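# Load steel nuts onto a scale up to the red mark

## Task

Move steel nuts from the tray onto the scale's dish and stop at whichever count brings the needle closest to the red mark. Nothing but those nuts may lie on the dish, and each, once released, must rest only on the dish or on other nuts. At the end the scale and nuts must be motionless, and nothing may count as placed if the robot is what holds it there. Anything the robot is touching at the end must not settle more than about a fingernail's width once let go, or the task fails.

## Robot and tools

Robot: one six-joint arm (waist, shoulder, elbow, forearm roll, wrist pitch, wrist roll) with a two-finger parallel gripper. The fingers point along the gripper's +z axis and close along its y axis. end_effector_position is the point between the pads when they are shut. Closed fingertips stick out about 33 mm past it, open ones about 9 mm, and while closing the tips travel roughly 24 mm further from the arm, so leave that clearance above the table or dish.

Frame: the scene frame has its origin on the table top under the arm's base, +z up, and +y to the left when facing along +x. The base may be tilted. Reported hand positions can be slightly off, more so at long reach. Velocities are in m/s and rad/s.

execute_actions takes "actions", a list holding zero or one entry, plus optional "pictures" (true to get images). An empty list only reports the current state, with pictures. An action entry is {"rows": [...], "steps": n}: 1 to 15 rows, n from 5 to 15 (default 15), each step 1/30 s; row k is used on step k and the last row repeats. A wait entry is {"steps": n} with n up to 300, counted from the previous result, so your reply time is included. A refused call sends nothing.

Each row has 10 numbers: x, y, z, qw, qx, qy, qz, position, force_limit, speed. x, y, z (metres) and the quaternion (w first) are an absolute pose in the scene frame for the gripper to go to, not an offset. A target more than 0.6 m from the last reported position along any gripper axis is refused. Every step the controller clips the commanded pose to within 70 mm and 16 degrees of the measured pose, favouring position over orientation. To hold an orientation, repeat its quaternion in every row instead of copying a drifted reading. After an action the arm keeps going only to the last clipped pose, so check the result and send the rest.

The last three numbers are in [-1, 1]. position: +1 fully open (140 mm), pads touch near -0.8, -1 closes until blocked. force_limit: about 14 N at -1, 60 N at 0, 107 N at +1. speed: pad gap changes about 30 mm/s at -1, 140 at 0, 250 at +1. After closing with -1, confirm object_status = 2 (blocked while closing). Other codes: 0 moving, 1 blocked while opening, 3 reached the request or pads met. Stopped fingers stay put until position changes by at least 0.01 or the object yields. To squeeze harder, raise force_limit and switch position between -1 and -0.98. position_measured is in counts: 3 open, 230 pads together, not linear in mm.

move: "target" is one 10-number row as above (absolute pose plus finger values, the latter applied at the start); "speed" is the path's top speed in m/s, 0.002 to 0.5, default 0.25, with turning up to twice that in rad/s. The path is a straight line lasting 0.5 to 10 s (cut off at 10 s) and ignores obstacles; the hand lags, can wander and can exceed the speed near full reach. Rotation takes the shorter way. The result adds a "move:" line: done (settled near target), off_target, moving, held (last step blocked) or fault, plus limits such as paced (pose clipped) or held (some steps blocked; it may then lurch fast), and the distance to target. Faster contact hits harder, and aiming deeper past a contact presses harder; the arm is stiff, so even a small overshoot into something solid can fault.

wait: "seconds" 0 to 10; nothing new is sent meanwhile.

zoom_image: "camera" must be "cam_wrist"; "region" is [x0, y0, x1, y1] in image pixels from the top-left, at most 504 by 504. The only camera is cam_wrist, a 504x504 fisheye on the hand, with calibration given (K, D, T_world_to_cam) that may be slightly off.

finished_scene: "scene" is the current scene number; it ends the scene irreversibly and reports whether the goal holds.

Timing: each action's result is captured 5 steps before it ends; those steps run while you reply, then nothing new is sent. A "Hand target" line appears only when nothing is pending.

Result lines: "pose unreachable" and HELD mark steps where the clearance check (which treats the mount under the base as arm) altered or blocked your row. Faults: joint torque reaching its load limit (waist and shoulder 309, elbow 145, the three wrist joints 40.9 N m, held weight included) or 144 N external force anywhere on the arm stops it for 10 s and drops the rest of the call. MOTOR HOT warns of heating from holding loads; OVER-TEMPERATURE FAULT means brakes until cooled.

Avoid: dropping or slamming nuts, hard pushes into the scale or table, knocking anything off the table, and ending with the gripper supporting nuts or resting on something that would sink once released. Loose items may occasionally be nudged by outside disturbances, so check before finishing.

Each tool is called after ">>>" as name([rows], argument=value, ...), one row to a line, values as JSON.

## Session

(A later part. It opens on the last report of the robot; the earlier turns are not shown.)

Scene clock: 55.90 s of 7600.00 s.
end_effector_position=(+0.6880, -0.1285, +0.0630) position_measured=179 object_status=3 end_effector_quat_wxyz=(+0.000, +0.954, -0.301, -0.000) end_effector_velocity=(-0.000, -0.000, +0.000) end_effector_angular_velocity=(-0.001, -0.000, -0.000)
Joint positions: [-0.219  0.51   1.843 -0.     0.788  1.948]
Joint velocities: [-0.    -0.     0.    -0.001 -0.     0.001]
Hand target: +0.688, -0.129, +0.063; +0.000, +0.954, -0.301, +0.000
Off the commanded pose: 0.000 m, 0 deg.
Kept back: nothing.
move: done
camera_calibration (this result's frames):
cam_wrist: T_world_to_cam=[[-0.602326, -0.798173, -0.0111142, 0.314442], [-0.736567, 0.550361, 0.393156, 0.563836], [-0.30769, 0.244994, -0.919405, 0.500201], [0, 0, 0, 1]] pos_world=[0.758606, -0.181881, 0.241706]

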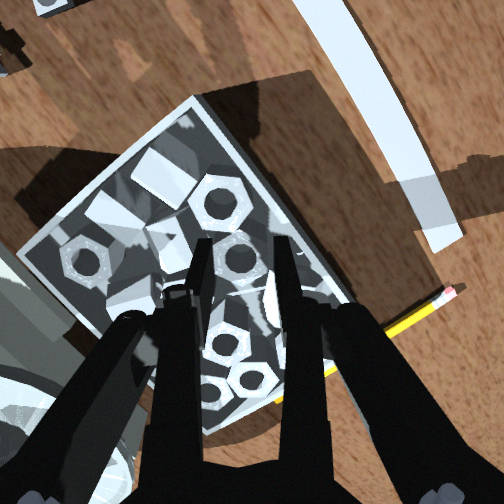

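Shift 1 mm left, go down.

>>> move(target=[0.6886,-0.1277,0.062,0,0.954,-0.301,0,-0.4,-0.3,-0.5], speed=0.005)

>>> move(target=[0.6886,-0.1277,0.05,0,0.954,-0.301,0,-0.4,-0.3,-0.5], speed=0.006)

>>> move(target=[0.6886,-0.1277,0.05,0,0.954,-0.301,0,-1,-0.3,-0.5], speed=0.006)

>>> move(target=[0.6886,-0.1277,0.17,0,0.954,-0.301,0,-1,-0.3,-0.5], speed=0.08)

>>> move(target=[0.68,0.045,0.17,0,0.707,-0.707,0,-1,-0.3,-0.5], speed=0.15)

Scene clock: 56.83 s of 7600.00 s.
end_effector_position=(+0.6886, -0.1277, +0.0620) position_measured=179 object_status=3 end_effector_quat_wxyz=(+0.000, +0.954, -0.301, +0.000) end_effector_velocity=(-0.000, +0.000, +0.000) end_effector_angular_velocity=(-0.000, +0.000, +0.000)
Joint positions: [-0.217  0.512  1.843 -0.     0.787  1.949]
Joint velocities: [ 0.    -0.001  0.    -0.     0.001  0.   ]
Hand target: +0.689, -0.128, +0.062; -0.000, +0.954, -0.301, -0.000
Off the commanded pose: 0.000 m, 0 deg.
Kept back: nothing.
move: done
camera_calibration (this result's frames):
cam_wrist: T_world_to_cam=[[-0.602315, -0.798181, -0.0111276, 0.31541], [-0.736587, 0.550355, 0.393128, 0.564238], [-0.307663, 0.244984, -0.919416, 0.499265], [0, 0, 0, 1]] pos_world=[0.759192, -0.181088, 0.240724]

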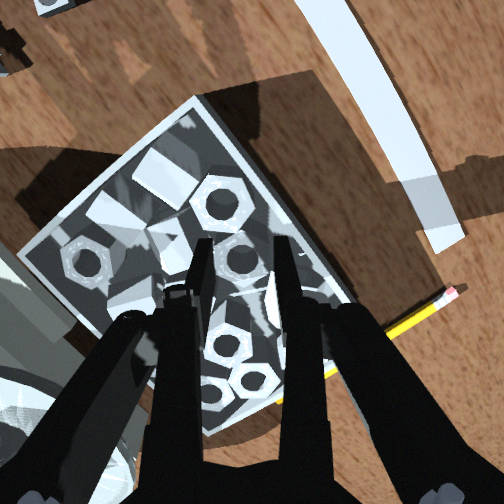

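Scene clock: 59.07 s of 7600.00 s.
end_effector_position=(+0.6886, -0.1277, +0.0500) position_measured=179 object_status=3 end_effector_quat_wxyz=(+0.000, +0.954, -0.301, +0.000) end_effector_velocity=(-0.001, +0.000, -0.001) end_effector_angular_velocity=(+0.001, +0.003, -0.000)
Joint positions: [-0.217  0.526  1.848 -0.     0.767  1.95 ]
Joint velocities: [-0.     0.001  0.001  0.001  0.001 -0.   ]
Hand target: +0.689, -0.128, +0.050; +0.000, +0.954, -0.301, +0.000
Off the commanded pose: 0.000 m, 0 deg.
Kept back: nothing.
move: done
camera_calibration (this result's frames):
cam_wrist: T_world_to_cam=[[-0.602327, -0.798172, -0.0111216, 0.315308], [-0.736572, 0.550364, 0.393144, 0.568951], [-0.307676, 0.244993, -0.91941, 0.488246], [0, 0, 0, 1]] pos_world=[0.759213, -0.181077, 0.228725]

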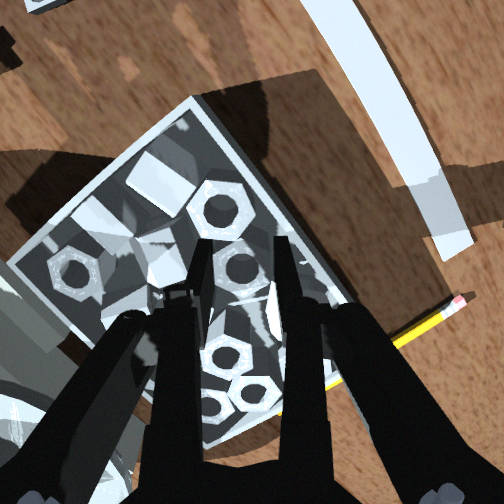

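Scene clock: 59.77 s of 7600.00 s.
end_effector_position=(+0.6886, -0.1277, +0.0500) position_measured=189 object_status=2 end_effector_quat_wxyz=(+0.000, +0.954, -0.301, -0.000) end_effector_velocity=(-0.000, +0.000, +0.000) end_effector_angular_velocity=(+0.001, +0.001, -0.000)
Joint positions: [-0.217  0.526  1.848 -0.     0.767  1.95 ]
Joint velocities: [ 0.    -0.     0.     0.001  0.001 -0.   ]
Hand target: +0.689, -0.128, +0.050; +0.000, +0.954, -0.301, +0.000
Off the commanded pose: 0.000 m, 0 deg.
Kept back: nothing.
move: done
camera_calibration (this result's frames):
cam_wrist: T_world_to_cam=[[-0.602329, -0.79817, -0.0111122, 0.315302], [-0.736561, 0.550363, 0.393164, 0.568951], [-0.307696, 0.244999, -0.919401, 0.488203], [0, 0, 0, 1]] pos_world=[0.759201, -0.181074, 0.228666]

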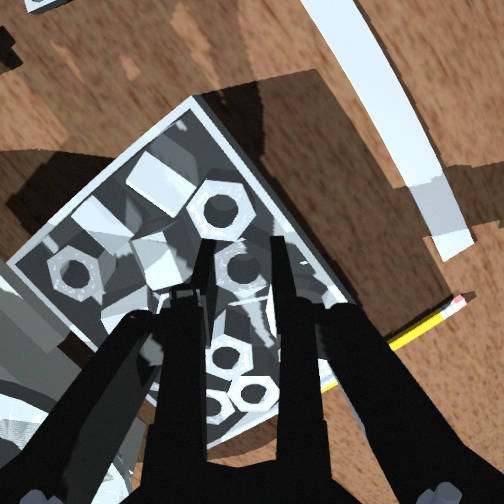

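Scene clock: 61.60 s of 7600.00 s.
end_effector_position=(+0.6885, -0.1276, +0.1699) position_measured=189 object_status=2 end_effector_quat_wxyz=(-0.000, +0.954, -0.301, -0.000) end_effector_velocity=(+0.000, +0.000, +0.001) end_effector_angular_velocity=(+0.000, -0.001, +0.000)
Joint positions: [-0.217  0.397  1.779  0.     0.965  1.949]
Joint velocities: [ 0.    -0.001 -0.     0.001  0.    -0.   ]
Hand target: +0.688, -0.128, +0.170; -0.000, +0.954, -0.301, -0.000
Off the commanded pose: 0.000 m, 0 deg.
Kept back: nothing.
move: done
camera_calibration (this result's frames):
cam_wrist: T_world_to_cam=[[-0.602227, -0.798246, -0.0112629, 0.316559], [-0.736646, 0.550205, 0.393226, 0.521667], [-0.307694, 0.245108, -0.919373, 0.598417], [0, 0, 0, 1]] pos_world=[0.759054, -0.181009, 0.348601]

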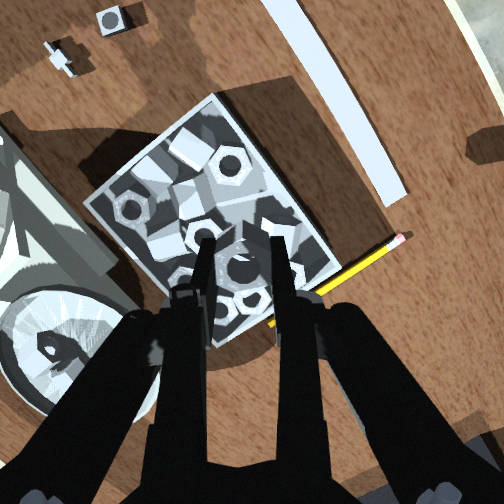

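Scene clock: 65.13 s of 7600.00 s.
end_effector_position=(+0.6797, +0.0451, +0.1701) position_measured=189 object_status=2 end_effector_quat_wxyz=(-0.000, +0.707, -0.707, -0.000) end_effector_velocity=(-0.001, +0.001, -0.000) end_effector_angular_velocity=(-0.001, +0.002, -0.004)
Joint positions: [0.031 0.371 1.818 0.001 0.952 3.156]
Joint velocities: [ 0.001  0.     0.    -0.001  0.001  0.006]
Hand target: +0.680, +0.045, +0.170; -0.000, +0.707, -0.707, -0.000
Off the commanded pose: 0.000 m, 0 deg.
Kept back: nothing.
move: done
camera_calibration (this result's frames):
cam_wrist: T_world_to_cam=[[-0.999324, 0.0349823, -0.0112725, 0.681498], [0.0277178, 0.918733, 0.393905, -0.11612], [0.0241362, 0.393327, -0.919082, 0.321282], [0, 0, 0, 1]] pos_world=[0.676502, -0.0435257, 0.348707]

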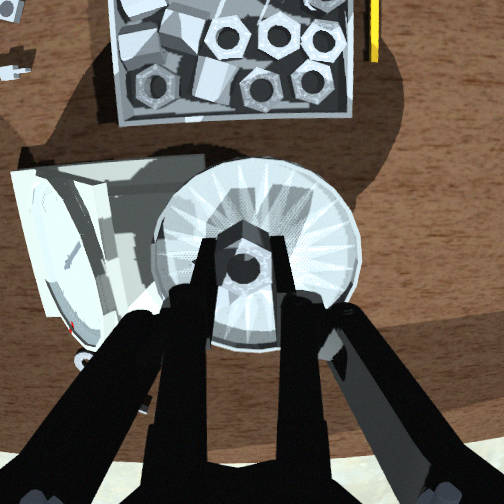

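>>> move(target=[0.675,0.045,0.126,0,0.707,-0.707,0,-1,-0.3,-0.5], speed=0.04)

Scene clock: 66.77 s of 7600.00 s.
end_effector_position=(+0.6751, +0.0450, +0.1261) position_measured=189 object_status=2 end_effector_quat_wxyz=(+0.000, +0.707, -0.707, +0.000) end_effector_velocity=(+0.000, -0.000, -0.000) end_effector_angular_velocity=(-0.001, -0.000, -0.000)
Joint positions: [ 0.031  0.41   1.858 -0.     0.874  3.157]
Joint velocities: [ 0.     0.     0.    -0.001 -0.001  0.001]
Hand target: +0.675, +0.045, +0.126; +0.000, +0.707, -0.707, +0.000
Off the commanded pose: 0.000 m, 0 deg.
Kept back: nothing.
move: done
camera_calibration (this result's frames):
cam_wrist: T_world_to_cam=[[-0.999316, 0.0352463, -0.0111527, 0.67634], [0.0280284, 0.919062, 0.393115, -0.0986969], [0.0241059, 0.392533, -0.919422, 0.281062], [0, 0, 0, 1]] pos_world=[0.671868, -0.043456, 0.304757]

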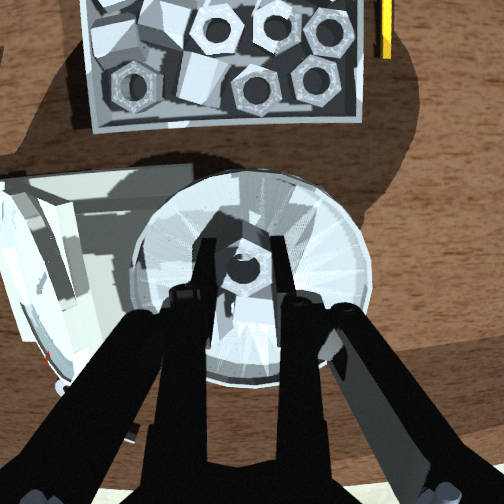

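>>> move(target=[0.675,0.045,0.121,0,0.707,-0.707,0,-1,-0.3,-0.5], speed=0.02)

>>> move(target=[0.675,0.045,0.121,0,0.707,-0.707,0,-0.35,-0.3,-0.5], speed=0.02)

>>> move(target=[0.675,0.03,0.17,0,0.707,-0.707,0,-0.35,-0.3,-0.5], speed=0.1)

>>> move(target=[0.685,-0.04,0.14,0,0.707,-0.707,0,-0.35,-0.3,-0.5], speed=0.1)

Scene clock: 67.73 s of 7600.00 s.
end_effector_position=(+0.6750, +0.0450, +0.1210) position_measured=189 object_status=2 end_effector_quat_wxyz=(+0.000, +0.707, -0.707, +0.000) end_effector_velocity=(+0.001, -0.000, -0.000) end_effector_angular_velocity=(-0.001, -0.003, +0.001)
Joint positions: [ 0.031  0.415  1.861 -0.     0.865  3.157]
Joint velocities: [-0.     0.001 -0.    -0.001 -0.003 -0.   ]
Hand target: +0.675, +0.045, +0.121; +0.000, +0.707, -0.707, +0.000
Off the commanded pose: 0.000 m, 0 deg.
Kept back: nothing.
move: done
camera_calibration (this result's frames):
cam_wrist: T_world_to_cam=[[-0.999317, 0.0352323, -0.0111421, 0.676226], [0.0280198, 0.919064, 0.393112, -0.0967214], [0.0240905, 0.392531, -0.919423, 0.276456], [0, 0, 0, 1]] pos_world=[0.671814, -0.0434495, 0.299737]

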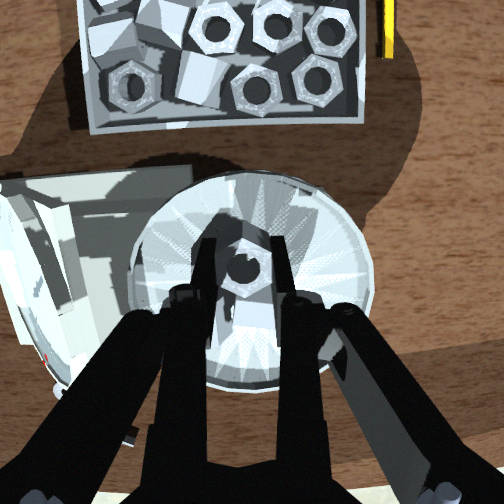

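Scene clock: 68.43 s of 7600.00 s.
end_effector_position=(+0.6750, +0.0450, +0.1210) position_measured=173 object_status=3 end_effector_quat_wxyz=(+0.000, +0.707, -0.707, +0.000) end_effector_velocity=(-0.000, +0.000, -0.001) end_effector_angular_velocity=(+0.001, +0.002, +0.000)
Joint positions: [ 0.031  0.415  1.861 -0.     0.865  3.157]
Joint velocities: [ 0.     0.002  0.     0.001  0.    -0.001]
Hand target: +0.675, +0.045, +0.121; +0.000, +0.707, -0.707, +0.000
Off the commanded pose: 0.000 m, 0 deg.
Kept back: nothing.
move: done
camera_calibration (this result's frames):
cam_wrist: T_world_to_cam=[[-0.99932, 0.035149, -0.0111443, 0.676223], [0.0279423, 0.919066, 0.393112, -0.0966569], [0.0240598, 0.392533, -0.919423, 0.276446], [0, 0, 0, 1]] pos_world=[0.671813, -0.0434489, 0.299704]

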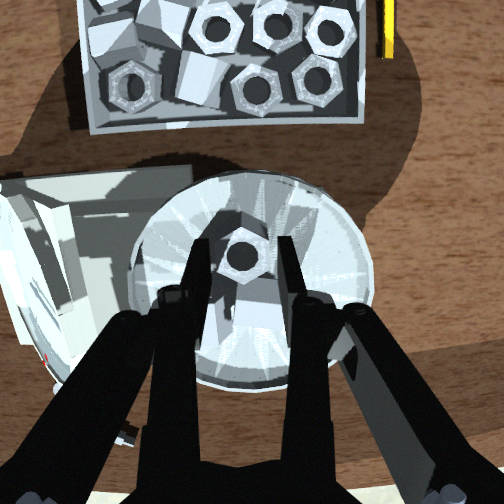

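Scene clock: 69.30 s of 7600.00 s.
end_effector_position=(+0.6750, +0.0300, +0.1699) position_measured=173 object_status=3 end_effector_quat_wxyz=(+0.000, +0.707, -0.707, +0.000) end_effector_velocity=(+0.000, -0.000, +0.001) end_effector_angular_velocity=(+0.000, -0.000, +0.000)
Joint positions: [ 0.009  0.363  1.829 -0.     0.949  3.135]
Joint velocities: [-0.    -0.001 -0.001  0.     0.001 -0.001]
Hand target: +0.675, +0.030, +0.170; -0.000, +0.707, -0.707, +0.000
Off the commanded pose: 0.000 m, 0 deg.
Kept back: nothing.
move: done
camera_calibration (this result's frames):
cam_wrist: T_world_to_cam=[[-0.999322, 0.0350906, -0.0111288, 0.677253], [0.0278949, 0.919072, 0.393102, -0.102089], [0.0240224, 0.392525, -0.919428, 0.327323], [0, 0, 0, 1]] pos_world=[0.671779, -0.0584202, 0.348618]

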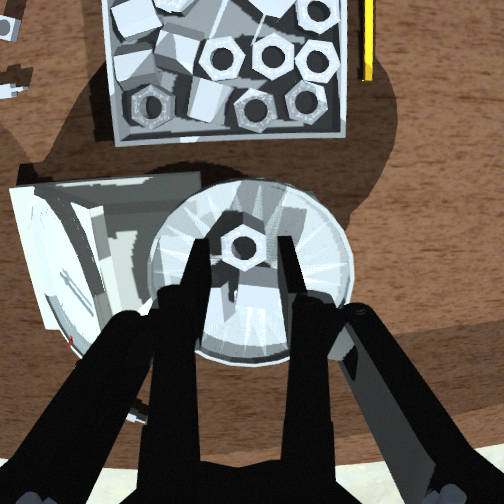

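Scene clock: 70.43 s of 7600.00 s.
end_effector_position=(+0.6852, -0.0400, +0.1401) position_measured=173 object_status=3 end_effector_quat_wxyz=(+0.000, +0.707, -0.707, +0.000) end_effector_velocity=(+0.001, -0.001, -0.000) end_effector_angular_velocity=(-0.000, -0.001, -0.000)
Joint positions: [-0.093  0.408  1.829 -0.001  0.905  3.034]
Joint velocities: [-0.001  0.001 -0.001 -0.    -0.002 -0.001]
Hand target: +0.685, -0.040, +0.140; +0.000, +0.707, -0.707, +0.000
Off the commanded pose: 0.000 m, 0 deg.
Kept back: nothing.
move: done
camera_calibration (this result's frames):
cam_wrist: T_world_to_cam=[[-0.999322, 0.0350792, -0.0112132, 0.689591], [0.0278613, 0.919235, 0.392723, -0.0261858], [0.0240839, 0.392145, -0.919588, 0.327077], [0, 0, 0, 1]] pos_world=[0.681976, -0.128381, 0.318792]

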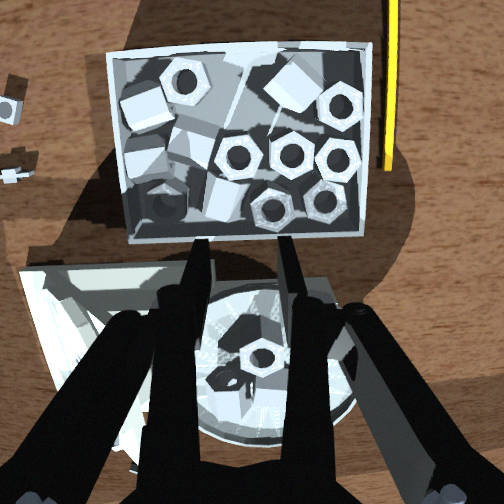

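>>> move(target=[0.751,-0.05,0.075,0,0.707,-0.707,0,-0.4,-0.3,-0.5], speed=0.08)

>>> zoom_image(camera="cam_wrist", region=[130,160,350,330])

Scene clock: 72.17 s of 7600.00 s.
end_effector_position=(+0.7511, -0.0499, +0.0752) position_measured=179 object_status=3 end_effector_quat_wxyz=(+0.000, +0.707, -0.707, +0.000) end_effector_velocity=(+0.001, -0.000, +0.000) end_effector_angular_velocity=(-0.000, -0.002, -0.000)
Joint positions: [-0.097  0.56   1.725 -0.     0.856  3.03 ]
Joint velocities: [-0.    -0.    -0.001 -0.    -0.001  0.   ]
Hand target: +0.751, -0.050, +0.075; +0.000, +0.707, -0.707, +0.000
Off the commanded pose: 0.000 m, 0 deg.
Kept back: nothing.
move: done
camera_calibration (this result's frames):
cam_wrist: T_world_to_cam=[[-0.999317, 0.0352186, -0.0111579, 0.75507], [0.0280009, 0.919064, 0.393113, 0.00640649], [0.0240997, 0.392532, -0.919423, 0.26968], [0, 0, 0, 1]] pos_world=[0.747876, -0.138338, 0.253857]

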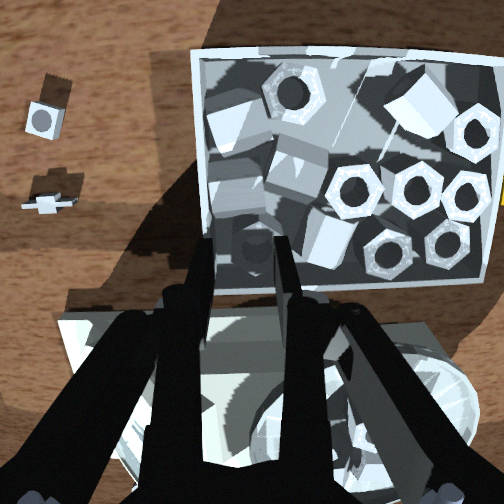

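Region (130, 160, 350, 330) of cam_wrist's 504x504 image, scaled by 2.291, with more detail than that image has; it fills the top 389 rows of this view, and the rest is white.

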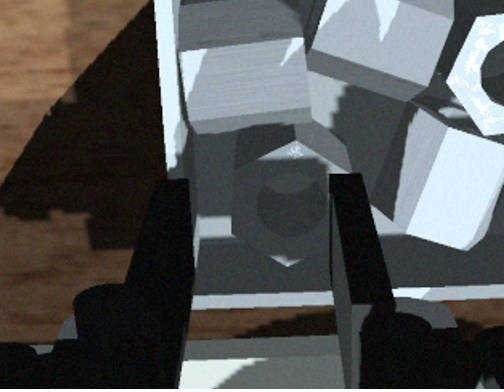

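>>> move(target=[0.742,-0.052,0.066,0,0.707,-0.707,0,-0.4,-0.3,-0.5], speed=0.02)

>>> zoom_image(camera="cam_wrist", region=[130,160,350,330])

Scene clock: 73.27 s of 7600.00 s.
end_effector_position=(+0.7421, -0.0520, +0.0660) position_measured=179 object_status=3 end_effector_quat_wxyz=(+0.000, +0.707, -0.707, +0.000) end_effector_velocity=(+0.000, +0.000, -0.000) end_effector_angular_velocity=(+0.000, -0.003, -0.000)
Joint positions: [-0.101  0.559  1.748 -0.     0.834  3.025]
Joint velocities: [-0.    -0.     0.001  0.001 -0.004 -0.   ]
Hand target: +0.742, -0.052, +0.066; +0.000, +0.707, -0.707, +0.000
Off the commanded pose: 0.000 m, 0 deg.
Kept back: nothing.
move: done
camera_calibration (this result's frames):
cam_wrist: T_world_to_cam=[[-0.999318, 0.0352047, -0.0111396, 0.746042], [0.0279949, 0.919058, 0.393128, 0.0121845], [0.0240779, 0.392548, -0.919416, 0.262359], [0, 0, 0, 1]] pos_world=[0.738875, -0.140451, 0.244738]

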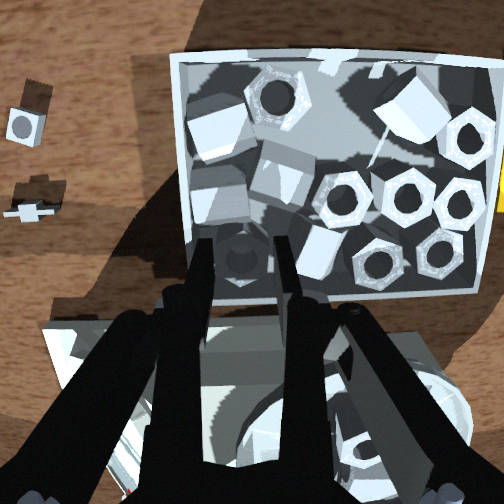

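Region (130, 160, 350, 330) of cam_wrist's 504x504 image, scaled by 2.291, with more detail than that image has; it fills the top 389 rows of this view, and the rest is white.

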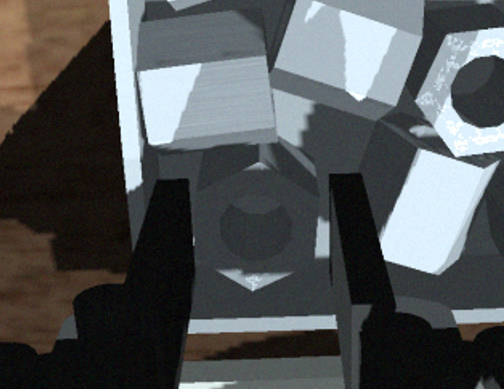

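>>> move(target=[0.7425,-0.052,0.052,0,0.707,-0.707,0,-0.4,-0.3,-0.5], speed=0.007)

>>> move(target=[0.7425,-0.052,0.052,0,0.707,-0.707,0,-1,-0.3,-0.5], speed=0.007)

>>> move(target=[0.7425,-0.052,0.19,0,0.707,-0.707,0,-1,-0.3,-0.5], speed=0.08)

>>> move(target=[0.675,0.128,0.18,0,0.707,-0.707,0,-1,-0.3,-0.5], speed=0.15)

>>> move(target=[0.675,0.128,0.13,0,0.707,-0.707,0,-1,-0.3,-0.5], speed=0.04)

Scene clock: 75.73 s of 7600.00 s.
end_effector_position=(+0.7425, -0.0520, +0.0520) position_measured=179 object_status=3 end_effector_quat_wxyz=(-0.000, +0.707, -0.707, +0.000) end_effector_velocity=(-0.000, +0.000, -0.000) end_effector_angular_velocity=(+0.001, +0.001, +0.000)
Joint positions: [-0.101  0.576  1.753 -0.     0.813  3.025]
Joint velocities: [ 0.     0.     0.     0.001 -0.    -0.   ]
Hand target: +0.743, -0.052, +0.052; +0.000, +0.707, -0.707, +0.000
Off the commanded pose: 0.000 m, 0 deg.
Kept back: nothing.
move: done
camera_calibration (this result's frames):
cam_wrist: T_world_to_cam=[[-0.999318, 0.0351995, -0.0111821, 0.746356], [0.0279733, 0.919055, 0.393135, 0.017681], [0.0241151, 0.392554, -0.919413, 0.249457], [0, 0, 0, 1]] pos_world=[0.739337, -0.140447, 0.230749]

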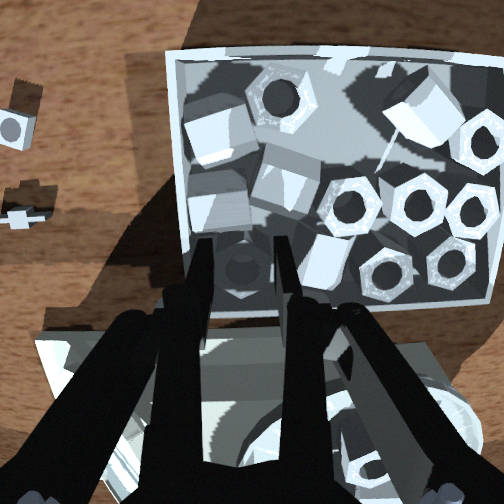

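Scene clock: 76.43 s of 7600.00 s.
end_effector_position=(+0.7425, -0.0520, +0.0520) position_measured=189 object_status=2 end_effector_quat_wxyz=(+0.000, +0.707, -0.707, -0.000) end_effector_velocity=(-0.001, -0.000, +0.001) end_effector_angular_velocity=(-0.001, +0.001, -0.000)
Joint positions: [-0.101  0.576  1.753 -0.     0.813  3.025]
Joint velocities: [-0.    -0.001  0.    -0.001  0.003  0.001]
Hand target: +0.743, -0.052, +0.052; +0.000, +0.707, -0.707, +0.000
Off the commanded pose: 0.000 m, 0 deg.
Kept back: nothing.
move: done
camera_calibration (this result's frames):
cam_wrist: T_world_to_cam=[[-0.999318, 0.035212, -0.0111241, 0.74631], [0.0280071, 0.919047, 0.393151, 0.0176657], [0.0240671, 0.392571, -0.919407, 0.249443], [0, 0, 0, 1]] pos_world=[0.739303, -0.140439, 0.230697]

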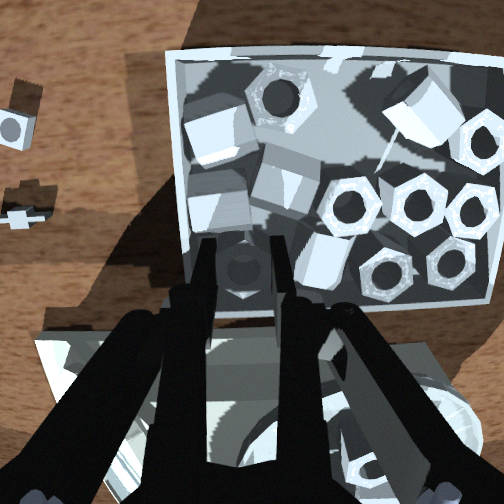

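Scene clock: 78.50 s of 7600.00 s.
end_effector_position=(+0.7423, -0.0519, +0.1899) position_measured=189 object_status=2 end_effector_quat_wxyz=(-0.000, +0.707, -0.707, -0.000) end_effector_velocity=(+0.000, -0.001, +0.001) end_effector_angular_velocity=(-0.001, -0.000, +0.002)
Joint positions: [-0.101  0.439  1.671  0.     1.031  3.025]
Joint velocities: [-0.    -0.001 -0.001 -0.001  0.001 -0.001]
Hand target: +0.742, -0.052, +0.190; -0.000, +0.707, -0.707, -0.000
Off the commanded pose: 0.000 m, 0 deg.
Kept back: nothing.
move: done
camera_calibration (this result's frames):
cam_wrist: T_world_to_cam=[[-0.999324, 0.0350317, -0.0111258, 0.747666], [0.0278369, 0.918991, 0.393294, -0.0365203], [0.0240023, 0.392718, -0.919346, 0.376259], [0, 0, 0, 1]] pos_world=[0.739147, -0.140394, 0.368593]

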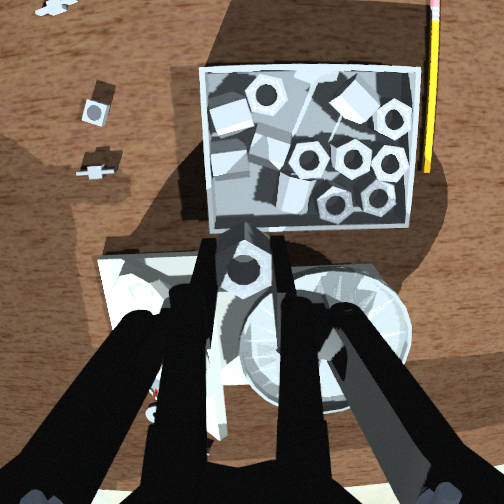

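Scene clock: 80.20 s of 7600.00 s.
end_effector_position=(+0.6747, +0.1280, +0.1799) position_measured=189 object_status=2 end_effector_quat_wxyz=(-0.000, +0.707, -0.707, -0.000) end_effector_velocity=(-0.000, +0.000, +0.001) end_effector_angular_velocity=(-0.001, -0.001, +0.000)
Joint positions: [0.152 0.369 1.799 0.001 0.973 3.278]
Joint velocities: [ 0.001 -0.001 -0.    -0.001  0.     0.001]
Hand target: +0.675, +0.128, +0.180; -0.000, +0.707, -0.707, -0.000
Off the commanded pose: 0.000 m, 0 deg.
Kept back: nothing.
move: done
camera_calibration (this result's frames):
cam_wrist: T_world_to_cam=[[-0.999316, 0.0353413, -0.0108803, 0.673542], [0.0282031, 0.918734, 0.393869, -0.196327], [0.0239159, 0.393293, -0.919102, 0.297998], [0, 0, 0, 1]] pos_world=[0.671491, 0.0393682, 0.358546]

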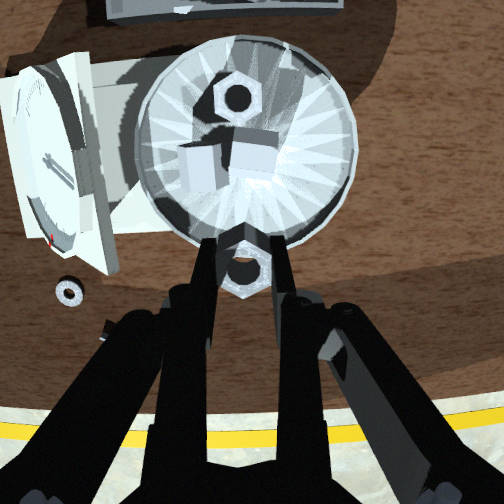

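Scene clock: 81.73 s of 7600.00 s.
end_effector_position=(+0.6751, +0.1280, +0.1301) position_measured=189 object_status=2 end_effector_quat_wxyz=(+0.000, +0.707, -0.707, +0.000) end_effector_velocity=(+0.001, +0.000, +0.000) end_effector_angular_velocity=(+0.001, -0.002, +0.000)
Joint positions: [ 0.153  0.419  1.834 -0.     0.888  3.279]
Joint velocities: [ 0.    -0.    -0.     0.001 -0.002 -0.001]
Hand target: +0.675, +0.128, +0.130; +0.000, +0.707, -0.707, +0.000
Off the commanded pose: 0.000 m, 0 deg.
Kept back: nothing.
move: done
camera_calibration (this result's frames):
cam_wrist: T_world_to_cam=[[-0.999316, 0.0352515, -0.0111583, 0.673461], [0.028031, 0.919062, 0.393115, -0.176572], [0.024113, 0.392533, -0.919422, 0.252157], [0, 0, 0, 1]] pos_world=[0.67187, 0.0395602, 0.308766]

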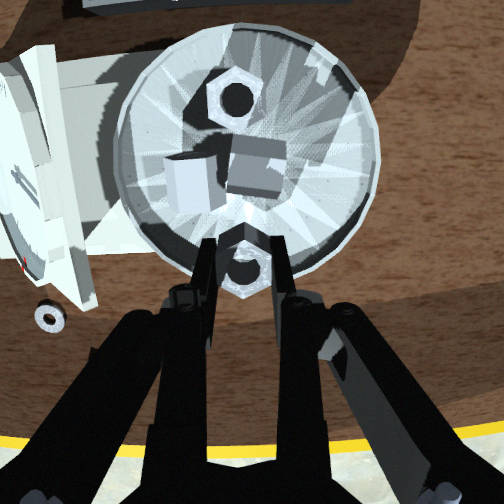

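A bit close to the rim; move inward.

>>> move(target=[0.665,0.118,0.128,0,0.707,-0.707,0,-1,-0.3,-0.5], speed=0.03)

>>> move(target=[0.665,0.118,0.118,0,0.707,-0.707,0,-1,-0.3,-0.5], speed=0.02)

Scene clock: 82.70 s of 7600.00 s.
end_effector_position=(+0.6651, +0.1180, +0.1280) position_measured=189 object_status=2 end_effector_quat_wxyz=(+0.000, +0.707, -0.707, +0.000) end_effector_velocity=(-0.000, -0.000, -0.001) end_effector_angular_velocity=(+0.001, -0.001, -0.001)
Joint positions: [ 0.14   0.406  1.859 -0.     0.876  3.266]
Joint velocities: [-0.001 -0.     0.001  0.001 -0.003 -0.001]
Hand target: +0.665, +0.118, +0.128; +0.000, +0.707, -0.707, +0.000
Off the commanded pose: 0.000 m, 0 deg.
Kept back: nothing.
move: done
camera_calibration (this result's frames):
cam_wrist: T_world_to_cam=[[-0.999319, 0.0351667, -0.0111587, 0.663808], [0.0279536, 0.919078, 0.393083, -0.166246], [0.0240791, 0.392504, -0.919435, 0.254439], [0, 0, 0, 1]] pos_world=[0.661877, 0.0295805, 0.306696]

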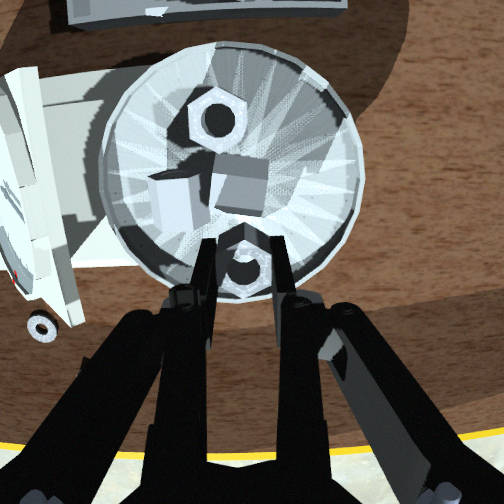

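Scene clock: 83.43 s of 7600.00 s.
end_effector_position=(+0.6650, +0.1180, +0.1181) position_measured=189 object_status=2 end_effector_quat_wxyz=(+0.000, +0.707, -0.707, +0.000) end_effector_velocity=(-0.000, +0.000, -0.001) end_effector_angular_velocity=(+0.000, +0.000, -0.000)
Joint positions: [ 0.14   0.417  1.865 -0.     0.859  3.266]
Joint velocities: [-0.     0.     0.001  0.001 -0.001 -0.   ]
Hand target: +0.665, +0.118, +0.118; +0.000, +0.707, -0.707, +0.000
Off the commanded pose: 0.000 m, 0 deg.
Kept back: nothing.
move: done
camera_calibration (this result's frames):
cam_wrist: T_world_to_cam=[[-0.99932, 0.0351441, -0.0111584, 0.663654], [0.0279329, 0.919078, 0.393085, -0.162303], [0.0240701, 0.392506, -0.919434, 0.245339], [0, 0, 0, 1]] pos_world=[0.661831, 0.0295481, 0.296777]

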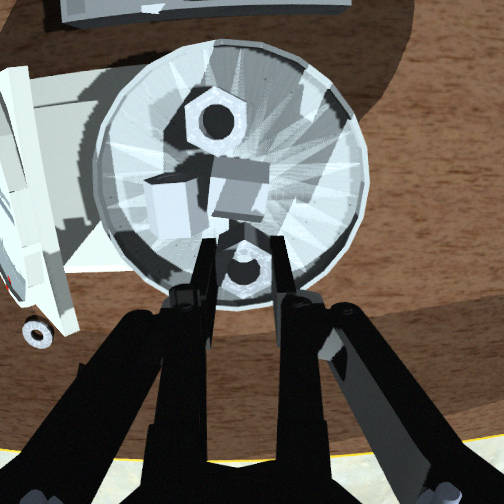

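>>> move(target=[0.665,0.118,0.118,0,0.707,-0.707,0,-0.38,-0.3,-0.5], speed=0.02)

>>> move(target=[0.665,0.118,0.17,0,0.707,-0.707,0,-0.38,-0.3,-0.5], speed=0.1)

>>> move(target=[0.724,-0.135,0.15,0,0.5,-0.866,0,-0.4,-0.3,-0.5], speed=0.2)

>>> move(target=[0.724,-0.135,0.075,0,0.5,-0.866,0,-0.4,-0.3,-0.5], speed=0.08)

>>> zoom_image(camera="cam_wrist", region=[130,160,350,330])

Scene clock: 85.10 s of 7600.00 s.
end_effector_position=(+0.6650, +0.1180, +0.1180) position_measured=177 object_status=3 end_effector_quat_wxyz=(+0.000, +0.707, -0.707, -0.000) end_effector_velocity=(+0.001, +0.000, +0.002) end_effector_angular_velocity=(+0.000, -0.003, -0.001)
Joint positions: [ 0.14   0.417  1.865 -0.     0.859  3.266]
Joint velocities: [ 0.    -0.002 -0.001 -0.     0.     0.001]
Hand target: +0.665, +0.118, +0.118; +0.000, +0.707, -0.707, +0.000
Off the commanded pose: 0.000 m, 0 deg.
Kept back: nothing.
move: done
camera_calibration (this result's frames):
cam_wrist: T_world_to_cam=[[-0.999319, 0.0351881, -0.0111229, 0.66362], [0.0279857, 0.919049, 0.393149, -0.162327], [0.0240567, 0.39257, -0.919408, 0.245253], [0, 0, 0, 1]] pos_world=[0.661811, 0.029556, 0.296688]

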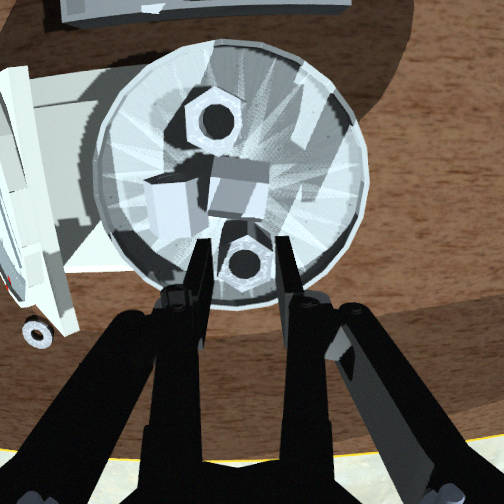

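Scene clock: 85.97 s of 7600.00 s.
end_effector_position=(+0.6649, +0.1180, +0.1699) position_measured=177 object_status=3 end_effector_quat_wxyz=(-0.000, +0.707, -0.707, -0.000) end_effector_velocity=(+0.000, -0.000, +0.001) end_effector_angular_velocity=(+0.000, -0.001, -0.001)
Joint positions: [ 0.14   0.363  1.83  -0.     0.948  3.266]
Joint velocities: [-0.    -0.001 -0.001 -0.     0.001  0.   ]
Hand target: +0.665, +0.118, +0.170; -0.000, +0.707, -0.707, -0.000
Off the commanded pose: 0.000 m, 0 deg.
Kept back: nothing.
move: done
camera_calibration (this result's frames):
cam_wrist: T_world_to_cam=[[-0.99932, 0.0351541, -0.0110961, 0.664122], [0.0279631, 0.919019, 0.39322, -0.182739], [0.0240208, 0.392642, -0.919377, 0.292998], [0, 0, 0, 1]] pos_world=[0.661743, 0.0295508, 0.348602]

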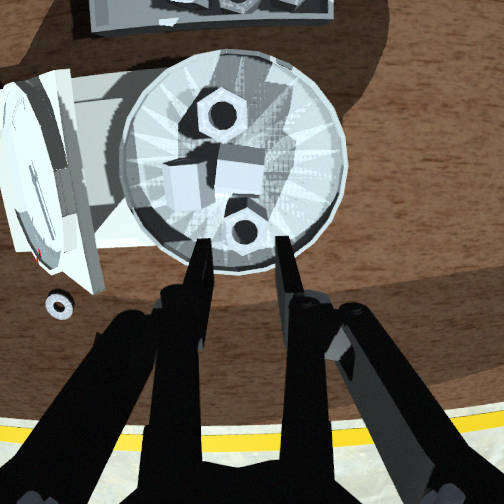

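Scene clock: 87.70 s of 7600.00 s.
end_effector_position=(+0.7245, -0.1350, +0.1501) position_measured=179 object_status=3 end_effector_quat_wxyz=(-0.000, -0.500, +0.866, -0.000) end_effector_velocity=(+0.000, -0.001, -0.000) end_effector_angular_velocity=(+0.001, -0.000, -0.003)
Joint positions: [-0.215  0.465  1.716 -0.001  0.96   3.435]
Joint velocities: [-0.001  0.001 -0.001  0.001  0.     0.001]
Hand target: +0.725, -0.135, +0.150; -0.000, -0.500, +0.866, -0.000
Off the commanded pose: 0.001 m, 0 deg.
Kept back: nothing.
move: done
camera_calibration (this result's frames):
cam_wrist: T_world_to_cam=[[-0.847939, 0.52996, -0.0118792, 0.689588], [0.483512, 0.782419, 0.392475, -0.292496], [0.217291, 0.327051, -0.919686, 0.22386], [0, 0, 0, 1]] pos_world=[0.677511, -0.209814, 0.32887]

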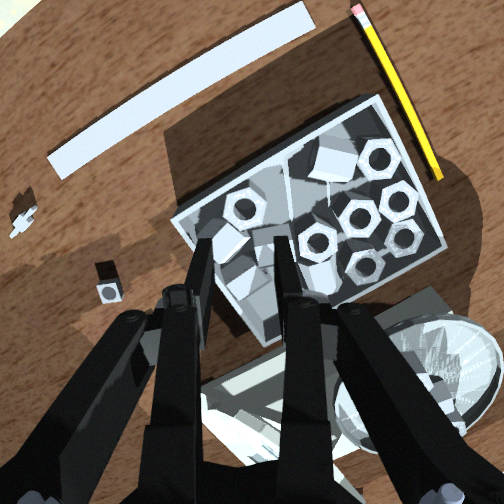

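Scene clock: 89.00 s of 7600.00 s.
end_effector_position=(+0.7241, -0.1350, +0.0751) position_measured=179 object_status=3 end_effector_quat_wxyz=(-0.000, -0.500, +0.866, -0.000) end_effector_velocity=(-0.000, +0.000, -0.001) end_effector_angular_velocity=(+0.001, +0.000, -0.000)
Joint positions: [-0.216  0.541  1.76  -0.     0.841  3.434]
Joint velocities: [-0.     0.     0.     0.001 -0.001 -0.   ]
Hand target: +0.724, -0.135, +0.075; -0.000, -0.500, +0.866, -0.000
Off the commanded pose: 0.000 m, 0 deg.
Kept back: nothing.
move: done
camera_calibration (this result's frames):
cam_wrist: T_world_to_cam=[[-0.847806, 0.530188, -0.0111843, 0.688248], [0.483803, 0.781927, 0.393096, -0.26312], [0.21716, 0.327858, -0.919429, 0.155153], [0, 0, 0, 1]] pos_world=[0.677107, -0.210029, 0.253781]

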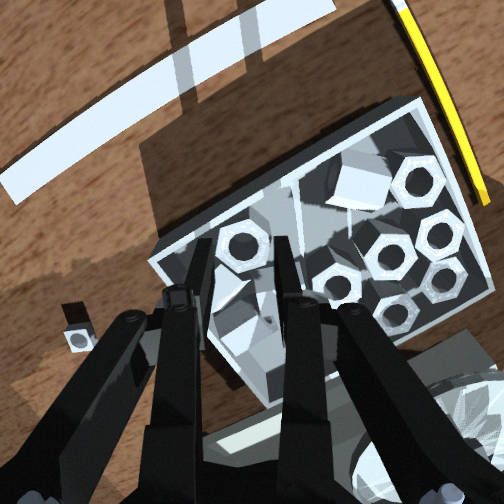

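Region (130, 160, 350, 330) of cam_wrist's 504x504 image, scaled by 2.291, with more detail than that image has; it fills the top 389 rows of this view, and the rest is white.

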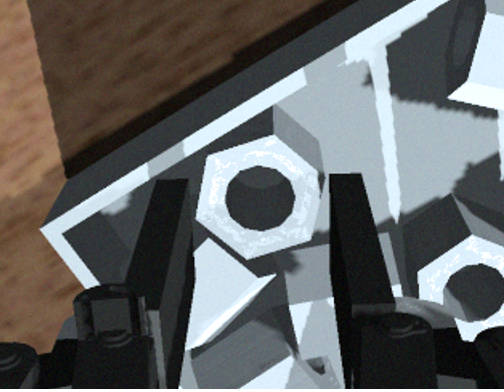

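>>> move(target=[0.715,-0.094,0.08,0,0.991,-0.1305,0,-0.1,-0.3,-0.5], speed=0.3)

Scene clock: 93.07 s of 7600.00 s.
end_effector_position=(+0.7149, -0.0939, +0.0800) position_measured=141 object_status=3 end_effector_quat_wxyz=(-0.000, +0.991, -0.131, -0.000) end_effector_velocity=(+0.000, -0.000, +0.001) end_effector_angular_velocity=(+0.001, -0.002, +0.003)
Joint positions: [-0.163  0.516  1.791  0.     0.834  1.654]
Joint velocities: [-0.001 -0.001  0.001  0.001 -0.    -0.005]
Hand target: +0.715, -0.094, +0.080; -0.000, +0.991, -0.131, -0.000
Off the commanded pose: 0.000 m, 0 deg.
Kept back: nothing.
move: done
camera_calibration (this result's frames):
cam_wrist: T_world_to_cam=[[-0.292821, -0.956101, -0.0112308, 0.122373], [-0.88044, 0.26503, 0.393172, 0.63402], [-0.372936, 0.125017, -0.919396, 0.550988], [0, 0, 0, 1]] pos_world=[0.799533, -0.119916, 0.258672]

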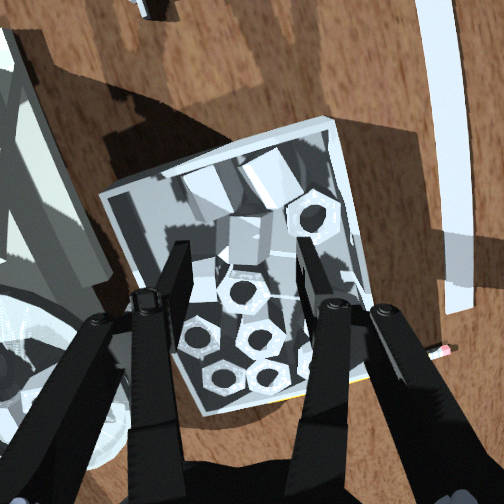

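>>> move(target=[0.7165,-0.0955,0.068,0,0.991,-0.1305,0,-0.3,-0.3,-0.5], speed=0.02)

>>> zoom_image(camera="cam_wrist", region=[130,160,350,330])

Scene clock: 94.13 s of 7600.00 s.
end_effector_position=(+0.7165, -0.0955, +0.0681) position_measured=167 object_status=3 end_effector_quat_wxyz=(-0.000, +0.991, -0.131, +0.000) end_effector_velocity=(-0.000, -0.000, -0.000) end_effector_angular_velocity=(-0.000, -0.000, +0.001)
Joint positions: [-0.165  0.532  1.793 -0.     0.817  1.653]
Joint velocities: [-0.    -0.     0.    -0.    -0.001 -0.   ]
Hand target: +0.717, -0.096, +0.068; +0.000, +0.991, -0.131, +0.000
Off the commanded pose: 0.000 m, 0 deg.
Kept back: nothing.
move: done
camera_calibration (this result's frames):
cam_wrist: T_world_to_cam=[[-0.292727, -0.956131, -0.011151, 0.121118], [-0.880468, 0.264977, 0.393147, 0.640524], [-0.372945, 0.124903, -0.919408, 0.540828], [0, 0, 0, 1]] pos_world=[0.801114, -0.12147, 0.246772]

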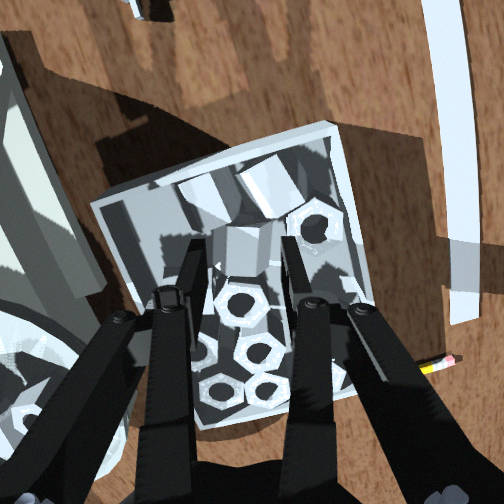

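Region (130, 160, 350, 330) of cam_wrist's 504x504 image, scaled by 2.291, with more detail than that image has; it fills the top 389 rows of this view, and the rest is white.

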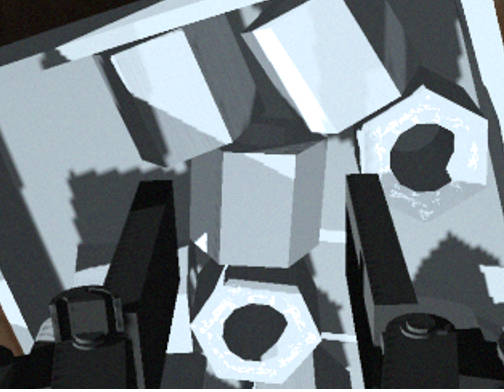

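>>> move(target=[0.7178,-0.088,0.068,0,0.966,-0.259,0,-0.12,-0.3,-0.5], speed=0.05)

>>> zoom_image(camera="cam_wrist", region=[130,160,350,330])

Scene clock: 97.47 s of 7600.00 s.
end_effector_position=(+0.7178, -0.0880, +0.0680) position_measured=144 object_status=3 end_effector_quat_wxyz=(-0.000, +0.966, -0.259, -0.000) end_effector_velocity=(+0.001, +0.000, +0.000) end_effector_angular_velocity=(+0.000, -0.003, -0.006)
Joint positions: [-0.154  0.532  1.792  0.     0.817  1.925]
Joint velocities: [ 0.    -0.001  0.     0.001 -0.002  0.005]
Hand target: +0.718, -0.088, +0.068; -0.000, +0.966, -0.259, -0.000
Off the commanded pose: 0.000 m, 0 deg.
Kept back: nothing.
move: done
camera_calibration (this result's frames):
cam_wrist: T_world_to_cam=[[-0.530194, -0.847801, -0.0112594, 0.308665], [-0.7819, 0.483759, 0.393203, 0.588177], [-0.327912, 0.217278, -0.919383, 0.516097], [0, 0, 0, 1]] pos_world=[0.792782, -0.134986, 0.246693]

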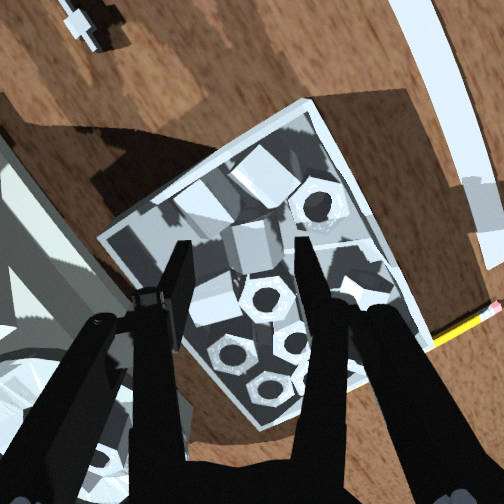

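Region (130, 160, 350, 330) of cam_wrist's 504x504 image, scaled by 2.291, with more detail than that image has; it fills the top 389 rows of this view, and the rest is white.

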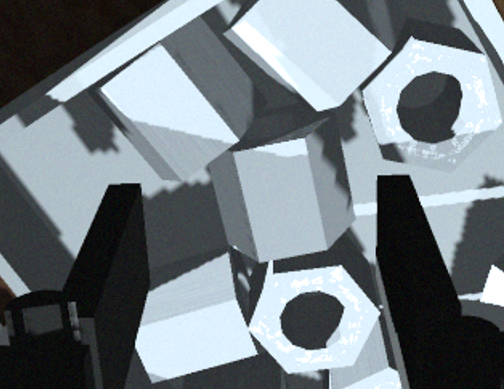

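>>> move(target=[0.716,-0.087,0.064,0,0.966,-0.259,0,-0.12,-0.3,-0.5], speed=0.01)

>>> move(target=[0.716,-0.087,0.044,0,0.966,-0.259,0,-0.12,-0.3,-0.5], speed=0.008)

>>> move(target=[0.716,-0.087,0.044,0,0.966,-0.259,0,-1,-0.3,-0.8], speed=0.008)

>>> move(target=[0.716,-0.087,0.17,0,0.966,-0.259,0,-1,-0.3,-0.8], speed=0.06)

Scene clock: 102.47 s of 7600.00 s.
end_effector_position=(+0.7160, -0.0870, +0.0640) position_measured=144 object_status=3 end_effector_quat_wxyz=(+0.000, +0.966, -0.259, +0.000) end_effector_velocity=(-0.000, +0.000, -0.001) end_effector_angular_velocity=(-0.000, +0.000, +0.001)
Joint positions: [-0.153  0.534  1.798 -0.     0.809  1.926]
Joint velocities: [ 0.     0.     0.001 -0.    -0.001 -0.   ]
Hand target: +0.716, -0.087, +0.064; +0.000, +0.966, -0.259, -0.000
Off the commanded pose: 0.000 m, 0 deg.
Kept back: nothing.
move: done
camera_calibration (this result's frames):
cam_wrist: T_world_to_cam=[[-0.5304, -0.847674, -0.011137, 0.308645], [-0.781777, 0.484002, 0.393149, 0.587826], [-0.327872, 0.217233, -0.919407, 0.511625], [0, 0, 0, 1]] pos_world=[0.791002, -0.13402, 0.242726]

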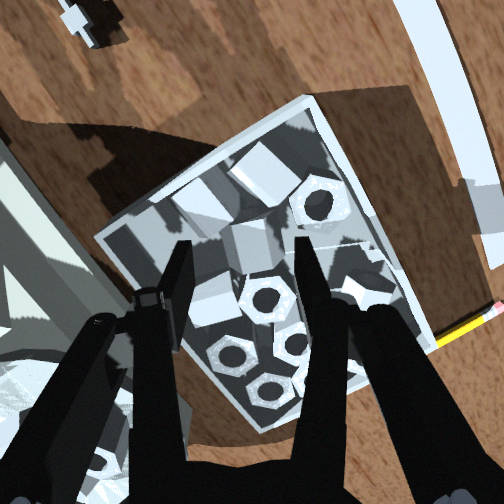

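Scene clock: 105.20 s of 7600.00 s.
end_effector_position=(+0.7160, -0.0870, +0.0440) position_measured=144 object_status=3 end_effector_quat_wxyz=(+0.000, +0.966, -0.259, +0.000) end_effector_velocity=(+0.000, -0.000, -0.000) end_effector_angular_velocity=(-0.000, -0.001, +0.000)
Joint positions: [-0.153  0.558  1.806 -0.     0.778  1.926]
Joint velocities: [ 0.     0.     0.    -0.    -0.001 -0.   ]
Hand target: +0.716, -0.087, +0.044; +0.000, +0.966, -0.259, +0.000
Off the commanded pose: 0.000 m, 0 deg.
Kept back: nothing.
move: done
camera_calibration (this result's frames):
cam_wrist: T_world_to_cam=[[-0.530412, -0.847667, -0.011117, 0.308435], [-0.781769, 0.484022, 0.393142, 0.595689], [-0.327873, 0.217218, -0.919411, 0.493243], [0, 0, 0, 1]] pos_world=[0.79101, -0.134017, 0.222731]

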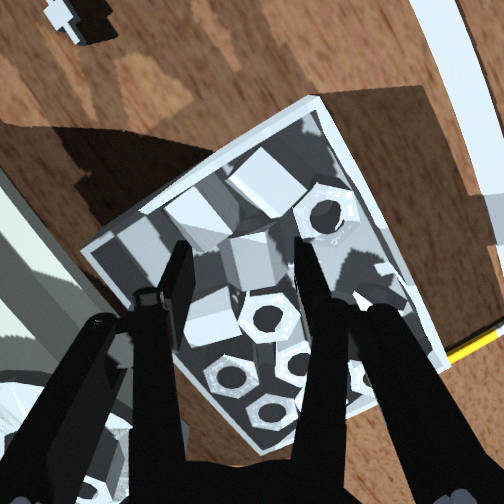

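Scene clock: 105.90 s of 7600.00 s.
end_effector_position=(+0.7160, -0.0870, +0.0440) position_measured=184 object_status=2 end_effector_quat_wxyz=(+0.000, +0.966, -0.259, -0.000) end_effector_velocity=(+0.001, +0.000, +0.000) end_effector_angular_velocity=(+0.000, -0.003, -0.000)
Joint positions: [-0.153  0.558  1.806 -0.     0.778  1.926]
Joint velocities: [ 0.    -0.     0.     0.001 -0.002 -0.   ]
Hand target: +0.716, -0.087, +0.044; +0.000, +0.966, -0.259, -0.000
Off the commanded pose: 0.000 m, 0 deg.
Kept back: nothing.
move: done
camera_calibration (this result's frames):
cam_wrist: T_world_to_cam=[[-0.53035, -0.847707, -0.0110517, 0.308361], [-0.781787, 0.483982, 0.393155, 0.595676], [-0.327931, 0.21715, -0.919406, 0.493227], [0, 0, 0, 1]] pos_world=[0.790975, -0.134001, 0.22269]

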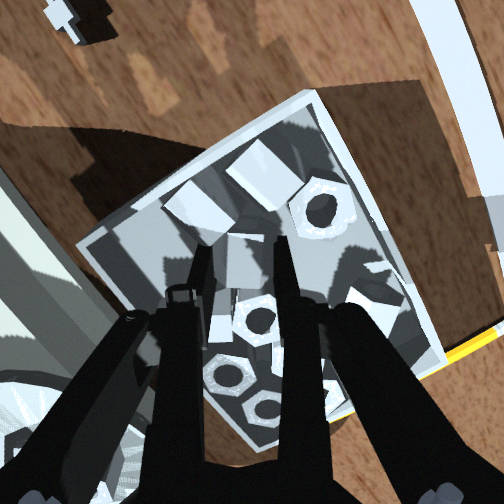

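Scene clock: 108.30 s of 7600.00 s.
end_effector_position=(+0.7158, -0.0869, +0.1699) position_measured=184 object_status=2 end_effector_quat_wxyz=(-0.000, +0.966, -0.259, -0.000) end_effector_velocity=(+0.000, -0.000, +0.000) end_effector_angular_velocity=(-0.000, -0.000, -0.001)
Joint positions: [-0.153  0.425  1.736  0.     0.981  1.926]
Joint velocities: [-0.     0.    -0.001  0.     0.001  0.   ]
Hand target: +0.716, -0.087, +0.170; -0.000, +0.966, -0.259, -0.000
Off the commanded pose: 0.000 m, 0 deg.
Kept back: nothing.
move: done
camera_calibration (this result's frames):
cam_wrist: T_world_to_cam=[[-0.530273, -0.847752, -0.0112609, 0.309732], [-0.781851, 0.483828, 0.393217, 0.546045], [-0.327903, 0.217317, -0.919377, 0.608907], [0, 0, 0, 1]] pos_world=[0.79083, -0.133942, 0.348588]

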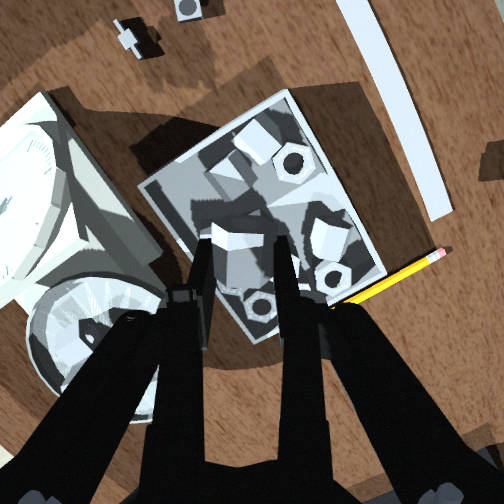

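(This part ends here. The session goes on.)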